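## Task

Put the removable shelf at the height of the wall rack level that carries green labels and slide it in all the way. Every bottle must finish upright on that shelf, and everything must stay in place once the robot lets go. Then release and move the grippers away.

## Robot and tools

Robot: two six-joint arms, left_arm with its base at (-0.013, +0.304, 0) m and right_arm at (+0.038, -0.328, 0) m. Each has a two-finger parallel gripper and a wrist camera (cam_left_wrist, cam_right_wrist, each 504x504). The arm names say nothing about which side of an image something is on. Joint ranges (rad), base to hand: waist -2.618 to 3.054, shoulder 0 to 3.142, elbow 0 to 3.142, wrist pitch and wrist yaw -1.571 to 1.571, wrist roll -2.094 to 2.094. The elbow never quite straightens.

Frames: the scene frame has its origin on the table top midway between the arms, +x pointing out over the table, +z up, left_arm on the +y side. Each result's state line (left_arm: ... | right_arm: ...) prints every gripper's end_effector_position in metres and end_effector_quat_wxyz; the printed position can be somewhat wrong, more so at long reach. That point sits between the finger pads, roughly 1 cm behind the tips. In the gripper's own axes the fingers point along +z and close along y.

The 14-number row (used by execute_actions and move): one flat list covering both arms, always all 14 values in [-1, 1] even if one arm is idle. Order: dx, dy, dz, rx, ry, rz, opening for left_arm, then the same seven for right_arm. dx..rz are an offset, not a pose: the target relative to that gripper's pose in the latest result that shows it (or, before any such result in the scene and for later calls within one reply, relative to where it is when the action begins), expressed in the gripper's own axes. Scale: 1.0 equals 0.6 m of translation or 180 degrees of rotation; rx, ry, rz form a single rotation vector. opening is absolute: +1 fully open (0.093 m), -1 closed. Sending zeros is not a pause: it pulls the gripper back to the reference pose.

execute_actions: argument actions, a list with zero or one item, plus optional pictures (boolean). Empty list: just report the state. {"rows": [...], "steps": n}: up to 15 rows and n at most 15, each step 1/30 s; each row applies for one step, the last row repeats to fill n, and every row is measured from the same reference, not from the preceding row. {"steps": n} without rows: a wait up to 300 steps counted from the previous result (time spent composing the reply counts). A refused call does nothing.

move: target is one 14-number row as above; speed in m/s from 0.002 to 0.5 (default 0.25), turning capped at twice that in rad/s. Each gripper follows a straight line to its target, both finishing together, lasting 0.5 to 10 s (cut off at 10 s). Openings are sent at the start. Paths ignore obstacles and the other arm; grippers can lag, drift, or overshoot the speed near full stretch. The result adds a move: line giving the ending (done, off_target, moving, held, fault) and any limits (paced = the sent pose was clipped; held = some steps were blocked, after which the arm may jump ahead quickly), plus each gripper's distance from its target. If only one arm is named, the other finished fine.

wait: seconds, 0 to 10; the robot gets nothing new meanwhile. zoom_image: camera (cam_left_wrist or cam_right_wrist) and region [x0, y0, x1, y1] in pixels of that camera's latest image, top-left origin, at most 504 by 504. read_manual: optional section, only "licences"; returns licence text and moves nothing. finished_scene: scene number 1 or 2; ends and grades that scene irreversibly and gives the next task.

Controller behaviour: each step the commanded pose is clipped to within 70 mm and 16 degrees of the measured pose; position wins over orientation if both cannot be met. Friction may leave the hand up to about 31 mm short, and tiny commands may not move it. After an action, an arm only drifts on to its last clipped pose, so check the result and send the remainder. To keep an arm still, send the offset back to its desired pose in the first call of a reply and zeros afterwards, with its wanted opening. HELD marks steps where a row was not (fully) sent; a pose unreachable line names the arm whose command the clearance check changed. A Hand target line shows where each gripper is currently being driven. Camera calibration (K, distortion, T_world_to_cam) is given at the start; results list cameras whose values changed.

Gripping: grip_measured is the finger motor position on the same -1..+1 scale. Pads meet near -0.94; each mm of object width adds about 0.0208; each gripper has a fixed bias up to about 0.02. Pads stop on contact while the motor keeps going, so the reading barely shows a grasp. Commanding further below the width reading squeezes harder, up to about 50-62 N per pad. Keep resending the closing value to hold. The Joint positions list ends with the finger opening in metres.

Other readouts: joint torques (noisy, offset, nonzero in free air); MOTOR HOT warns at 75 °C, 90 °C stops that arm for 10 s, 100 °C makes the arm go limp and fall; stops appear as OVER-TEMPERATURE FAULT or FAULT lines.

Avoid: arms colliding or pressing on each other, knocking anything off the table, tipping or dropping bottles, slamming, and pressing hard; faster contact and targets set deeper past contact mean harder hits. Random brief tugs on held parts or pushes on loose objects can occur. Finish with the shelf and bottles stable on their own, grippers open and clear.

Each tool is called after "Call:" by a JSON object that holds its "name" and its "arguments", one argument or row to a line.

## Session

Call:
{"name": "execute_actions", "arguments": {
  "actions": []
}}

Scene clock: 0.00 s of 6000.00 s.
left_arm: end_effector_position=(+0.3524, +0.2393, +0.4114) grip_measured=+0.999 end_effector_quat_wxyz=(+0.715, +0.057, +0.694, -0.068) | right_arm: end_effector_position=(+0.4018, -0.3990, +0.4133) grip_measured=+1.000 end_effector_quat_wxyz=(+0.712, +0.069, +0.695, -0.070)
Joint positions: left_arm=[-0.01   1.033  1.048  0.016  0.006 -0.013  0.093] | right_arm=[-0.011  1.033  1.062 -0.005  0.011  0.001  0.093]
Joint velocities: left_arm=[-0.007  0.002  0.007 -0.037 -0.007 -0.022  0.   ] | right_arm=[-0.002 -0.012  0.002 -0.022 -0.037  0.022  0.   ]
Joint torques (N m, as the arm reports them, + toward a larger angle): no reading
Hand target (left_arm): +0.352, +0.239, +0.411; +0.715, +0.057, +0.694, -0.068
Hand target (right_arm): +0.402, -0.399, +0.413; +0.712, +0.069, +0.695, -0.070

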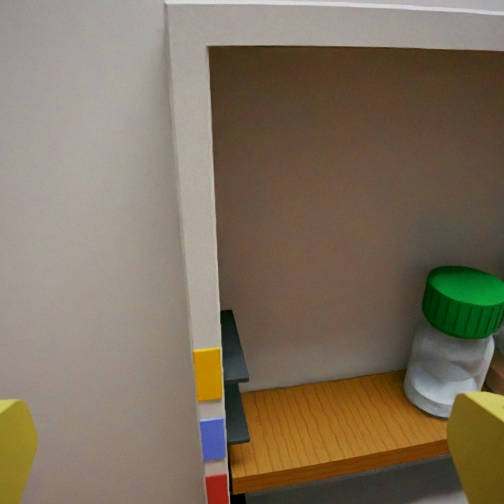

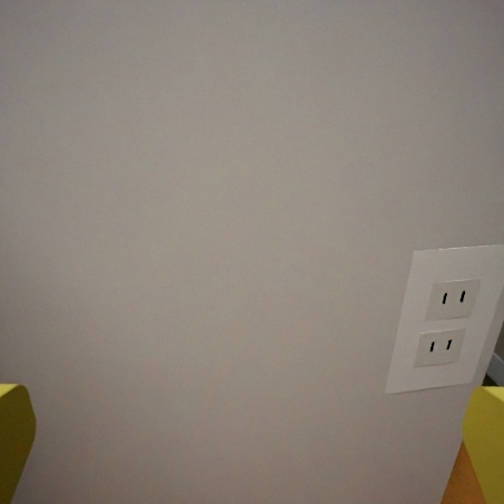

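Call:
{"name": "move", "arguments": {
  "target": [0.3193, -0.0904, 0.071, -0.0513, -0.0423, -0.4995, 0.15, 0.3134, 0.3652, -0.1007, -0.047, 0.0489, 0.5011, 0.15],
  "speed": 0.3
}}

Scene clock: 13.27 s of 6000.00 s.
left_arm: end_effector_position=(+0.3905, +0.1798, +0.2315) grip_measured=+0.152 end_effector_quat_wxyz=(+0.499, -0.504, +0.483, -0.513) | right_arm: end_effector_position=(+0.3912, -0.1742, +0.2301) grip_measured=+0.152 end_effector_quat_wxyz=(+0.500, +0.502, +0.488, +0.510)
Joint positions: left_arm=[-0.327  1.458  0.577  0.909 -0.496 -1.592  0.052] | right_arm=[0.875 1.346 0.489 0.882 0.703 1.579 0.052]
Joint velocities: left_arm=[-0.002 -0.002 -0.022  0.022  0.007 -0.022 -0.001] | right_arm=[ 0.007  0.017 -0.007  0.007 -0.037  0.037 -0.001]
Joint torques (N m, as the arm reports them, + toward a larger angle): left_arm=[-0.73 -4.04  6.04  2.43 -0.2   0.02] | right_arm=[ 0.5  -3.66  6.04  2.52  0.11 -0.13]
Hand target (left_arm): +0.388, +0.179, +0.220; +0.497, -0.508, +0.488, -0.507
Hand target (right_arm): +0.389, -0.173, +0.224; +0.499, +0.504, +0.488, +0.509
Off the commanded pose (left_arm): 0.011 m, 1 deg.
Off the commanded pose (right_arm): 0.006 m, 1 deg.
After step 90, 6.87 s passed at rest.
move: off_target (left_arm)
camera_calibration (this result's frames):
cam_left_wrist: T_world_to_cam=[[-0.029029, 0.0316777, 0.999076, -0.224928], [-0.423202, -0.905887, 0.0164264, 0.364511], [0.90557, -0.422334, 0.039703, -0.202846], [0, 0, 0, 1]] pos_world=[0.331424, 0.251662, 0.226786]
cam_right_wrist: T_world_to_cam=[[0.0047323, -0.00175285, -0.999987, 0.225351], [-0.42548, 0.904961, -0.0035998, 0.364748], [0.904955, 0.425492, 0.00353675, -0.198972], [0, 0, 0, 1]] pos_world=[0.334187, -0.245026, 0.227365]

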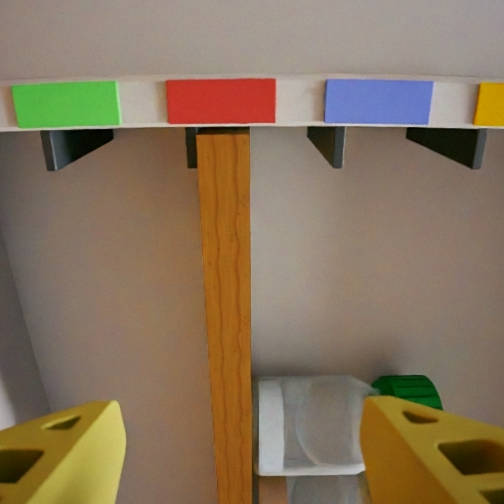

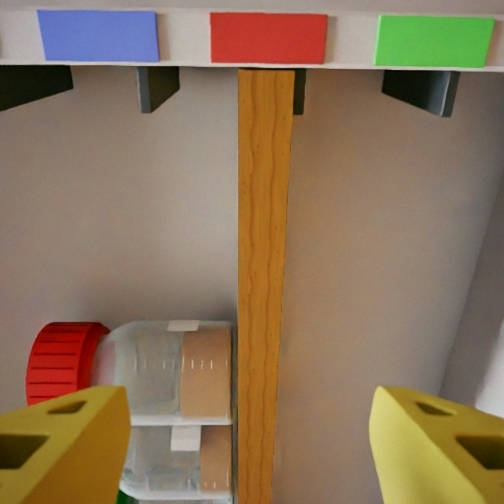

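Call:
{"name": "move", "arguments": {
  "target": [0.0068, 0.0112, 0.2063, -0.005, 0, 0.003, 0.15, -0.0089, -0.001, 0.2089, 0, 0, -0.005, 0.15],
  "speed": 0.08
}}

Scene clock: 32.47 s of 6000.00 s.
left_arm: end_effector_position=(+0.5077, +0.1770, +0.2243) grip_measured=+0.152 end_effector_quat_wxyz=(+0.498, -0.507, +0.489, -0.505) | right_arm: end_effector_position=(+0.5113, -0.1792, +0.2269) grip_measured=+0.152 end_effector_quat_wxyz=(+0.504, +0.501, +0.493, +0.502)
Joint positions: left_arm=[-0.188  1.856  1.007  0.857 -0.361 -1.593  0.052] | right_arm=[0.636 1.735 0.857 0.891 0.469 1.57  0.052]
Joint velocities: left_arm=[ 0.002 -0.007 -0.002 -0.022  0.007 -0.051  0.   ] | right_arm=[ 0.017 -0.012  0.012 -0.051 -0.007 -0.066 -0.   ]
Joint torques (N m, as the arm reports them, + toward a larger angle): left_arm=[ 0.52 -7.84 10.15  2.21  0.04  0.1 ] | right_arm=[-1.02 -7.67  9.36  2.44 -0.1  -0.25]
Hand target (left_arm): +0.514, +0.177, +0.227; +0.500, -0.504, +0.490, -0.506
Hand target (right_arm): +0.516, -0.179, +0.232; +0.506, +0.496, +0.492, +0.506
Off the commanded pose (left_arm): 0.008 m, 0 deg.
Off the commanded pose (right_arm): 0.007 m, 1 deg.
After step 90, 14.27 s passed at rest.
move: done
camera_calibration (this result's frames):
cam_left_wrist: T_world_to_cam=[[-0.0110327, 0.0215945, 0.999706, -0.221741], [-0.419456, -0.907652, 0.014977, 0.410368], [0.907709, -0.419167, 0.0190718, -0.306938], [0, 0, 0, 1]] pos_world=[0.448295, 0.248601, 0.221384]
cam_right_wrist: T_world_to_cam=[[-0.00275345, -0.0215005, -0.999765, 0.221818], [-0.420552, 0.907083, -0.0183491, 0.42156], [0.907264, 0.420402, -0.0115397, -0.304137], [0, 0, 0, 1]] pos_world=[0.453831, -0.249761, 0.225991]

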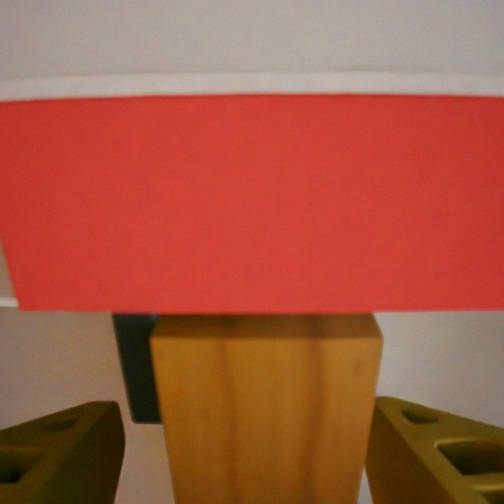

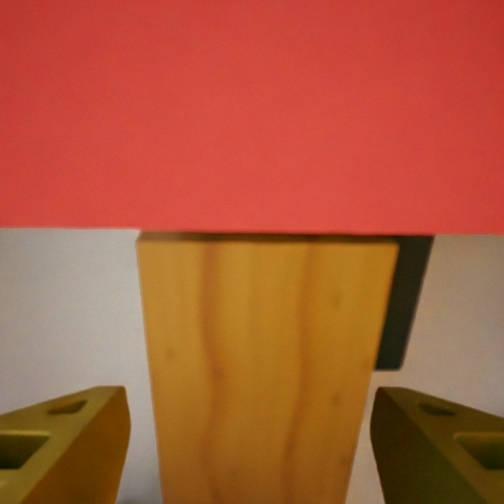

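Call:
{"name": "execute_actions", "arguments": {
  "actions": [
    {"rows": [[0,-0.008,0.008,0,0,0,-0.2,0,0.006,0.008,-0.003,0,0,-0.2],[0,-0.008,0.008,0,0,0,-0.3,0,0.006,0.008,-0.003,0,0,-0.3],[0,-0.008,0.008,0,0,0,-0.4,0,0.006,0.008,-0.003,0,0,-0.4],[0,-0.008,0.008,0,0,0,-0.45,0,0.006,0.008,-0.003,0,0,-0.45],[0,-0.008,0.008,0,0,0,-0.5,0,0.006,0.008,-0.003,0,0,-0.5],[0,-0.008,0.008,0,0,0,-0.54,0,0.006,0.008,-0.003,0,0,-0.54],[0,-0.008,0.008,0,0,0,-0.58,0,0.006,0.008,-0.003,0,0,-0.58],[0,-0.008,0.008,0,0,0,-0.62,0,0.006,0.008,-0.003,0,0,-0.62],[0,-0.008,0.008,0,0,0,-0.66,0,0.006,0.008,-0.003,0,0,-0.66],[0,-0.008,0.008,0,0,0,-0.7,0,0.006,0.008,-0.003,0,0,-0.7],[0,-0.008,0.008,0,0,0,-0.74,0,0.006,0.008,-0.003,0,0,-0.74],[0,-0.008,0.008,0,0,0,-0.78,0,0.006,0.008,-0.003,0,0,-0.78],[0,-0.008,0.008,0,0,0,-0.82,0,0.006,0.008,-0.003,0,0,-0.82],[0,-0.008,0.008,0,0,0,-0.85,0,0.006,0.008,-0.003,0,0,-0.85]], "steps": 15}
  ]
}}

Scene clock: 40.27 s of 6000.00 s.
left_arm: end_effector_position=(+0.5088, +0.1764, +0.2281) grip_measured=-0.717 end_effector_quat_wxyz=(+0.499, -0.506, +0.486, -0.509) | right_arm: end_effector_position=(+0.5114, -0.1788, +0.2284) grip_measured=-0.712 end_effector_quat_wxyz=(+0.503, +0.500, +0.491, +0.505)
Joint positions: left_arm=[-0.188  1.856  1.015  0.858 -0.36  -1.594  0.011] | right_arm=[0.636 1.735 0.858 0.896 0.467 1.573 0.011]
Joint velocities: left_arm=[ 0.007 -0.007 -0.017 -0.022 -0.022 -0.007 -0.001] | right_arm=[-0.007 -0.017 -0.012 -0.051  0.022  0.022 -0.   ]
Joint torques (N m, as the arm reports them, + toward a larger angle): left_arm=[ 0.25 -8.67  9.68  1.97 -0.07  0.07] | right_arm=[-0.8  -7.61  9.1   2.41 -0.03 -0.25]
Hand target (left_arm): +0.512, +0.177, +0.229; +0.499, -0.507, +0.489, -0.505
Hand target (right_arm): +0.516, -0.179, +0.230; +0.506, +0.498, +0.491, +0.504
Off the commanded pose (left_arm): 0.004 m, 1 deg.
Off the commanded pose (right_arm): 0.005 m, 0 deg.
Steps of this call (steps 1 to 90: nothing new was sent; then 4.30 s passed at rest; steps 91 to 105: all 15 steps of this action). Readings (end_effector_position):
91: left_arm (+0.5078, +0.1767, +0.2238) | right_arm (+0.5113, -0.1788, +0.2268)
92: left_arm (+0.5078, +0.1767, +0.2232) | right_arm (+0.5113, -0.1789, +0.2268)
94: left_arm (+0.5081, +0.1766, +0.2242) | right_arm (+0.5113, -0.1789, +0.2268)
98: left_arm (+0.5088, +0.1764, +0.2276) | right_arm (+0.5113, -0.1788, +0.2281)
105: the state above
camera_calibration (this result's frames):
cam_left_wrist: T_world_to_cam=[[-0.0196198, 0.02588, 0.999473, -0.221832], [-0.420636, -0.907101, 0.0152311, 0.410676], [0.907017, -0.420116, 0.0286832, -0.309885], [0, 0, 0, 1]] pos_world=[0.449464, 0.248078, 0.224349]
cam_right_wrist: T_world_to_cam=[[0.00280357, -0.0153942, -0.999878, 0.221629], [-0.42258, 0.906199, -0.0151368, 0.421383], [0.906321, 0.422571, -0.00396469, -0.305236], [0, 0, 0, 1]] pos_world=[0.454088, -0.249461, 0.22677]

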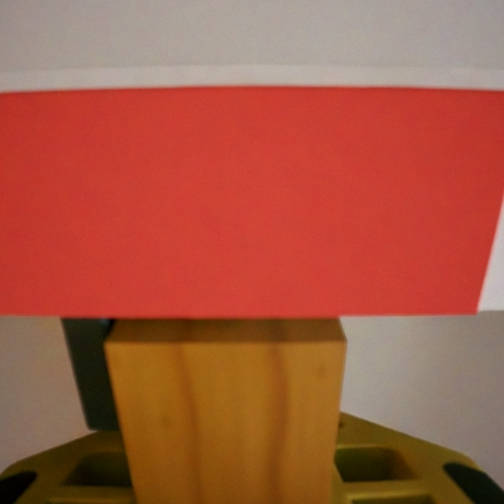

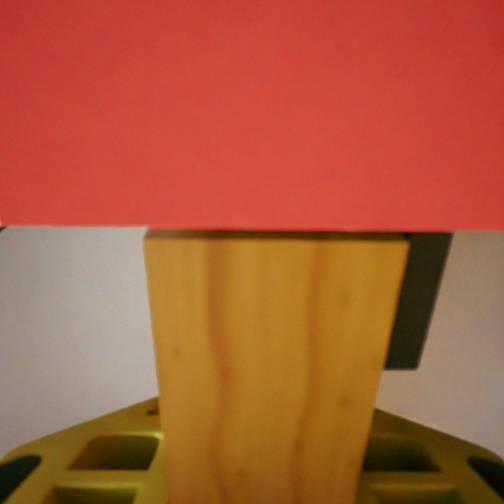

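Call:
{"name": "execute_actions", "arguments": {
  "actions": [
    {"rows": [[0,-0.005,0.005,0.002,0,0,-0.85,0,0.006,0.007,-0.004,0,0,-0.85],[0,-0.009,0.005,0.0045,0,0,-0.85,0,0.0095,0.006,-0.006,0,0,-0.85],[0,-0.0125,0.004,0.007,0,0,-0.85,0,0.013,0.006,-0.008,0,0.001,-0.85],[0,-0.016,0.004,0.0095,0,0,-0.85,0,0.0165,0.005,-0.010,0,0.001,-0.85],[0,-0.0195,0.004,0.012,0,0,-0.85,0,0.020,0.005,-0.012,0,0.001,-0.85],[0,-0.023,0.003,0.0145,0,0,-0.85,0,0.0235,0.004,-0.0145,0,0.002,-0.85],[0,-0.0265,0.003,0.017,0,0,-0.85,0,0.027,0.004,-0.017,0,0.002,-0.85],[0,-0.030,0.003,0.0195,0,0,-0.85,0,0.0305,0.003,-0.0195,0,0.002,-0.85],[0,-0.0335,0.002,0.022,0,0,-0.85,0,0.034,0.003,-0.022,0,0.003,-0.85],[0,-0.037,0.002,0.0245,0,0,-0.85,0,0.0375,0.002,-0.0245,0,0.003,-0.85],[0,-0.0405,0.002,0.027,0,0,-0.85,0,0.041,0.002,-0.027,0,0.003,-0.85],[0,-0.044,0.001,0.0295,0,0,-0.85,0,0.0445,0.001,-0.0295,0,0.004,-0.85],[0,-0.0475,0.001,0.032,0,0,-0.85,0,0.048,0.001,-0.032,0,0.004,-0.85],[0,-0.051,0.0,0.034,0,0,-0.85,0,0.0515,0.0,-0.034,0,0.004,-0.85],[0,-0.055,0.0,0.036,0,0,-0.85,0,0.055,0.0,-0.036,0,0.005,-0.85]], "steps": 15}
  ],
  "pictures": false
}}

Call:
{"name": "execute_actions", "arguments": {
  "actions": [
    {"rows": [[0.002,-0.055,-0.002,0.036,0,0,-0.85,0.001,0.055,-0.002,-0.036,0,0.005,-0.85],[0.002,-0.055,-0.004,0.036,0,0,-0.85,0.001,0.055,-0.004,-0.036,0,0.005,-0.85],[0.002,-0.055,-0.006,0.036,0,0,-0.85,0.001,0.055,-0.006,-0.036,0,0.005,-0.85],[0.002,-0.055,-0.008,0.036,0,0,-0.85,0.001,0.055,-0.008,-0.036,0,0.005,-0.85],[0.002,-0.055,-0.010,0.036,0,0,-0.85,0.001,0.055,-0.010,-0.036,0,0.005,-0.85],[0.002,-0.055,-0.012,0.036,0,0,-0.85,0.001,0.055,-0.012,-0.036,0,0.005,-0.85],[0.002,-0.055,-0.014,0.036,0,0,-0.85,0.001,0.055,-0.014,-0.036,0,0.005,-0.85],[0.002,-0.055,-0.016,0.036,0,0,-0.85,0.001,0.055,-0.016,-0.036,0,0.005,-0.85],[0.002,-0.055,-0.018,0.036,0,0,-0.85,0.001,0.055,-0.018,-0.036,0,0.005,-0.85],[0.002,-0.055,-0.020,0.036,0,0,-0.85,0.001,0.055,-0.020,-0.036,0,0.005,-0.85],[0.002,-0.055,-0.022,0.036,0,0,-0.85,0.001,0.055,-0.022,-0.036,0,0.005,-0.85],[0.002,-0.055,-0.024,0.036,0,0,-0.85,0.001,0.055,-0.024,-0.036,0,0.005,-0.85],[0.002,-0.055,-0.026,0.036,0,0,-0.85,0.001,0.055,-0.026,-0.036,0,0.005,-0.85],[0.002,-0.055,-0.028,0.036,0,0,-0.85,0.001,0.055,-0.028,-0.036,0,0.005,-0.85],[0.002,-0.055,-0.030,0.036,0,0,-0.85,0.001,0.055,-0.030,-0.036,0,0.005,-0.85]], "steps": 15}
  ],
  "pictures": false
}}

Call:
{"name": "execute_actions", "arguments": {
  "actions": [
    {"rows": [[0.002,-0.055,-0.014,0.036,0,0,-0.85,0.001,0.055,-0.014,-0.036,0,0.005,-0.85],[0.002,-0.055,-0.016,0.036,0,0,-0.85,0.001,0.055,-0.016,-0.036,0,0.005,-0.85],[0.002,-0.055,-0.018,0.036,0,0,-0.85,0.001,0.055,-0.018,-0.036,0,0.005,-0.85],[0.002,-0.055,-0.020,0.036,0,0,-0.85,0.001,0.055,-0.020,-0.036,0,0.005,-0.85],[0.002,-0.055,-0.022,0.036,0,0,-0.85,0.001,0.055,-0.022,-0.036,0,0.005,-0.85],[0.002,-0.055,-0.024,0.036,0,0,-0.85,0.001,0.055,-0.024,-0.036,0,0.005,-0.85],[0.002,-0.055,-0.026,0.036,0,0,-0.85,0.001,0.055,-0.026,-0.036,0,0.005,-0.85],[0.002,-0.055,-0.028,0.036,0,0,-0.85,0.001,0.055,-0.028,-0.036,0,0.005,-0.85],[0.002,-0.055,-0.030,0.036,0,0,-0.85,0.001,0.055,-0.030,-0.036,0,0.005,-0.85],[0.002,-0.055,-0.032,0.036,0,0,-0.85,0.001,0.055,-0.032,-0.036,0,0.005,-0.85],[0.002,-0.055,-0.034,0.036,0,0,-0.85,0.001,0.055,-0.034,-0.036,0,0.005,-0.85],[0.002,-0.055,-0.036,0.036,0,0,-0.85,0.001,0.055,-0.036,-0.036,0,0.005,-0.85],[0.002,-0.055,-0.038,0.036,0,0,-0.85,0.001,0.055,-0.038,-0.036,0,0.005,-0.85],[0.002,-0.055,-0.040,0.036,0,0,-0.85,0.001,0.055,-0.040,-0.036,0,0.005,-0.85],[0.002,-0.055,-0.042,0.036,0,0,-0.85,0.001,0.055,-0.042,-0.036,0,0.005,-0.85]], "steps": 15}
  ],
  "pictures": false
}}

Call:
{"name": "wait", "arguments": {
  "seconds": 0.5
}}

Scene clock: 64.77 s of 6000.00 s.
left_arm: end_effector_position=(+0.5088, +0.1764, +0.2304) grip_measured=-0.717 end_effector_quat_wxyz=(+0.502, -0.503, +0.484, -0.510) | right_arm: end_effector_position=(+0.5113, -0.1788, +0.2299) grip_measured=-0.712 end_effector_quat_wxyz=(+0.505, +0.499, +0.490, +0.507)
Joint positions: left_arm=[-0.188  1.856  1.015  0.868 -0.36  -1.588  0.011] | right_arm=[0.636 1.735 0.858 0.903 0.467 1.57  0.011]
Joint velocities: left_arm=[ 0.002 -0.002  0.007  0.007 -0.037 -0.037 -0.   ] | right_arm=[-0.017 -0.012 -0.002 -0.022 -0.037 -0.022 -0.   ]
Joint torques (N m, as the arm reports them, + toward a larger angle): left_arm=[-0.02 -9.68  8.92  3.16 -0.1   0.37] | right_arm=[-0.34 -9.59  8.32  3.49  0.   -0.47]
Hand target (left_arm): +0.507, +0.177, +0.261; +0.526, -0.478, +0.457, -0.534
Hand target (right_arm): +0.510, -0.180, +0.261; +0.526, +0.477, +0.458, +0.535
Off the commanded pose (left_arm): 0.031 m, 6 deg.
Off the commanded pose (right_arm): 0.032 m, 6 deg.
Steps of this call (steps 1 to 90: nothing new was sent; then 21.00 s passed at rest; steps 91 to 105: all 15 steps of this action). Readings (end_effector_position):
91: left_arm (+0.5088, +0.1764, +0.2284) | right_arm (+0.5114, -0.1788, +0.2284)
92: left_arm (+0.5088, +0.1764, +0.2285) | right_arm (+0.5114, -0.1788, +0.2285)
94: left_arm (+0.5088, +0.1764, +0.2289) | right_arm (+0.5114, -0.1788, +0.2287)
98: left_arm (+0.5088, +0.1764, +0.2295) | right_arm (+0.5113, -0.1788, +0.2291)
105: the state above

Scene clock: 65.27 s of 6000.00 s.
left_arm: end_effector_position=(+0.5020, +0.1756, +0.2292) grip_measured=-0.717 end_effector_quat_wxyz=(+0.505, -0.499, +0.482, -0.514) | right_arm: end_effector_position=(+0.5036, -0.1793, +0.2290) grip_measured=-0.712 end_effector_quat_wxyz=(+0.507, +0.496, +0.487, +0.509)
Joint positions: left_arm=[-0.196  1.847  0.98   0.908 -0.365 -1.583  0.011] | right_arm=[0.645 1.719 0.823 0.933 0.476 1.565 0.011]
Joint velocities: left_arm=[-0.027 -0.105 -0.159  0.037  0.007  0.022  0.002] | right_arm=[ 0.042 -0.1   -0.129  0.037  0.066 -0.022 -0.   ]
Joint torques (N m, as the arm reports them, + toward a larger angle): left_arm=[ -0.84 -11.44   7.02   2.99  -0.24   0.4 ] | right_arm=[  0.55 -11.35   6.81   3.32   0.04  -0.48]
Hand target (left_arm): +0.491, +0.175, +0.262; +0.528, -0.475, +0.455, -0.537
Hand target (right_arm): +0.493, -0.179, +0.262; +0.526, +0.476, +0.456, +0.537
Off the commanded pose (left_arm): 0.036 m, 6 deg.
Off the commanded pose (right_arm): 0.035 m, 6 deg.
Steps of this call (steps 1 to 15: all 15 steps of this action). Readings (end_effector_position):
1: left_arm (+0.5088, +0.1764, +0.2306) | right_arm (+0.5113, -0.1788, +0.2299)
2: left_arm (+0.5087, +0.1765, +0.2307) | right_arm (+0.5113, -0.1788, +0.2300)
4: left_arm (+0.5087, +0.1765, +0.2307) | right_arm (+0.5113, -0.1788, +0.2300)
8: left_arm (+0.5075, +0.1764, +0.2298) | right_arm (+0.5100, -0.1789, +0.2292)
15: the state above

Scene clock: 65.77 s of 6000.00 s.
left_arm: end_effector_position=(+0.4876, +0.1759, +0.2288) grip_measured=-0.718 end_effector_quat_wxyz=(+0.508, -0.495, +0.478, -0.518) | right_arm: end_effector_position=(+0.4887, -0.1793, +0.2285) grip_measured=-0.712 end_effector_quat_wxyz=(+0.510, +0.494, +0.484, +0.511)
Joint positions: left_arm=[-0.209  1.812  0.915  0.954 -0.379 -1.577  0.011] | right_arm=[0.666 1.683 0.764 0.969 0.498 1.558 0.011]
Joint velocities: left_arm=[-0.046 -0.115 -0.144  0.066 -0.022 -0.037  0.   ] | right_arm=[ 0.032 -0.105 -0.125  0.095  0.051 -0.022 -0.001]
Joint torques (N m, as the arm reports them, + toward a larger angle): left_arm=[ -0.82 -10.98   7.12   2.97  -0.16   0.41] | right_arm=[  0.54 -11.08   6.52   3.32   0.05  -0.48]
Hand target (left_arm): +0.477, +0.175, +0.261; +0.531, -0.471, +0.452, -0.540
Hand target (right_arm): +0.478, -0.180, +0.260; +0.529, +0.474, +0.454, +0.539
Off the commanded pose (left_arm): 0.035 m, 6 deg.
Off the commanded pose (right_arm): 0.035 m, 6 deg.
Steps of this call (steps 1 to 15: all 15 steps of this action). Readings (end_effector_position):
1: left_arm (+0.5011, +0.1757, +0.2293) | right_arm (+0.5026, -0.1795, +0.2287)
2: left_arm (+0.5006, +0.1757, +0.2295) | right_arm (+0.5021, -0.1794, +0.2288)
4: left_arm (+0.4996, +0.1758, +0.2292) | right_arm (+0.5011, -0.1794, +0.2287)
8: left_arm (+0.4961, +0.1757, +0.2292) | right_arm (+0.4973, -0.1793, +0.2287)
15: the state above

Scene clock: 66.27 s of 6000.00 s.
left_arm: end_effector_position=(+0.4853, +0.1759, +0.2288) grip_measured=-0.718 end_effector_quat_wxyz=(+0.508, -0.495, +0.478, -0.518) | right_arm: end_effector_position=(+0.4864, -0.1792, +0.2283) grip_measured=-0.712 end_effector_quat_wxyz=(+0.510, +0.494, +0.484, +0.511)
Joint positions: left_arm=[-0.212  1.806  0.906  0.957 -0.382 -1.577  0.011] | right_arm=[0.67  1.676 0.756 0.97  0.502 1.557 0.011]
Joint velocities: left_arm=[-0.007 -0.037 -0.002 -0.037 -0.037 -0.007  0.   ] | right_arm=[-0.007 -0.002 -0.007 -0.11   0.007  0.037 -0.   ]
Joint torques (N m, as the arm reports them, + toward a larger angle): left_arm=[ -0.87 -10.95   7.17   3.01  -0.19   0.41] | right_arm=[  0.51 -10.97   6.59   3.33   0.08  -0.48]
Hand target (left_arm): +0.477, +0.175, +0.261; +0.531, -0.471, +0.452, -0.540
Hand target (right_arm): +0.478, -0.180, +0.260; +0.529, +0.473, +0.454, +0.539
Off the commanded pose (left_arm): 0.034 m, 6 deg.
Off the commanded pose (right_arm): 0.034 m, 6 deg.
Steps of this call (steps 1 to 15: nothing new was sent). Readings (end_effector_position):
1: left_arm (+0.4864, +0.1759, +0.2288) | right_arm (+0.4876, -0.1791, +0.2283)
2: left_arm (+0.4858, +0.1760, +0.2286) | right_arm (+0.4869, -0.1791, +0.2281)
4: left_arm (+0.4853, +0.1759, +0.2288) | right_arm (+0.4864, -0.1792, +0.2283)
8: left_arm (+0.4853, +0.1759, +0.2288) | right_arm (+0.4864, -0.1792, +0.2283)
15: the state above
camera_calibration (this result's frames):
cam_left_wrist: T_world_to_cam=[[-0.0565643, 0.0236822, 0.998118, -0.204404], [-0.422078, -0.906556, -0.0024098, 0.404942], [0.904793, -0.42142, 0.0612745, -0.294916], [0, 0, 0, 1]] pos_world=[0.426193, 0.24766, 0.223066]
cam_right_wrist: T_world_to_cam=[[0.028853, -0.0161283, -0.999454, 0.208731], [-0.420579, 0.906861, -0.0267757, 0.412988], [0.906797, 0.421122, 0.0193824, -0.288269], [0, 0, 0, 1]] pos_world=[0.429073, -0.24976, 0.225263]

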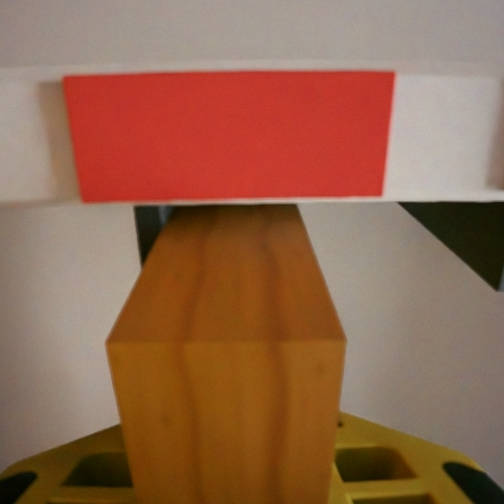

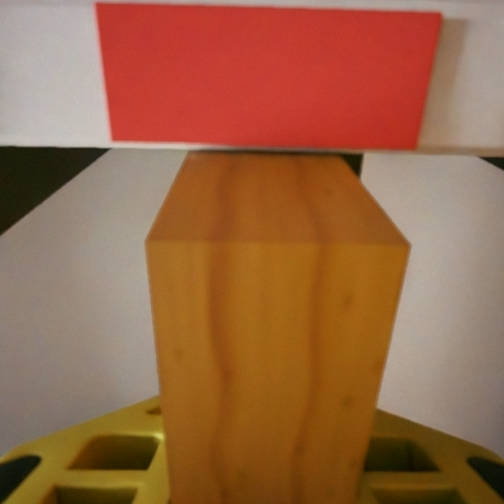

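Call:
{"name": "execute_actions", "arguments": {
  "actions": []
}}

Scene clock: 77.80 s of 6000.00 s.
left_arm: end_effector_position=(+0.4853, +0.1759, +0.2288) grip_measured=-0.718 end_effector_quat_wxyz=(+0.508, -0.495, +0.478, -0.518) | right_arm: end_effector_position=(+0.4864, -0.1792, +0.2283) grip_measured=-0.712 end_effector_quat_wxyz=(+0.510, +0.494, +0.484, +0.511)
Joint positions: left_arm=[-0.212  1.806  0.906  0.957 -0.382 -1.577  0.011] | right_arm=[0.67  1.676 0.756 0.97  0.502 1.557 0.011]
Joint velocities: left_arm=[ 0.007  0.007 -0.027 -0.022  0.007  0.022 -0.   ] | right_arm=[ 0.002 -0.017 -0.017  0.007  0.022 -0.022  0.001]
Joint torques (N m, as the arm reports them, + toward a larger angle): left_arm=[ -0.86 -10.91   7.16   3.01  -0.19   0.41] | right_arm=[  0.51 -10.97   6.57   3.33   0.07  -0.48]
Hand target (left_arm): +0.477, +0.175, +0.261; +0.531, -0.471, +0.452, -0.540
Hand target (right_arm): +0.478, -0.180, +0.260; +0.529, +0.473, +0.454, +0.539
Off the commanded pose (left_arm): 0.034 m, 6 deg.
Off the commanded pose (right_arm): 0.034 m, 6 deg.
Steps of this call (steps 1 to 90: nothing new was sent; then 8.53 s passed at rest). Readings (end_effector_position):
1: left_arm (+0.4853, +0.1759, +0.2288) | right_arm (+0.4864, -0.1792, +0.2283)
2: left_arm (+0.4853, +0.1759, +0.2288) | right_arm (+0.4864, -0.1792, +0.2283)
4: left_arm (+0.4853, +0.1759, +0.2288) | right_arm (+0.4864, -0.1792, +0.2283)
8: left_arm (+0.4853, +0.1759, +0.2288) | right_arm (+0.4864, -0.1792, +0.2283)
90: the state above
camera_calibration (this result's frames):
cam_left_wrist: T_world_to_cam=[[-0.0565643, 0.0236822, 0.998118, -0.204404], [-0.422078, -0.906556, -0.0024098, 0.404942], [0.904793, -0.42142, 0.0612745, -0.294916], [0, 0, 0, 1]] pos_world=[0.426193, 0.24766, 0.223066]
cam_right_wrist: T_world_to_cam=[[0.028853, -0.0161283, -0.999454, 0.208731], [-0.420579, 0.906861, -0.0267757, 0.412988], [0.906797, 0.421122, 0.0193824, -0.288269], [0, 0, 0, 1]] pos_world=[0.429073, -0.24976, 0.225263]

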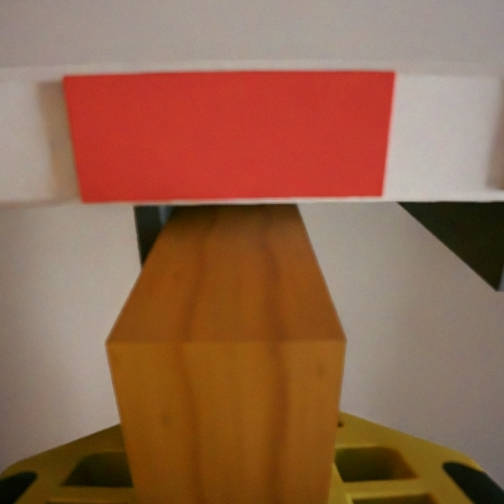

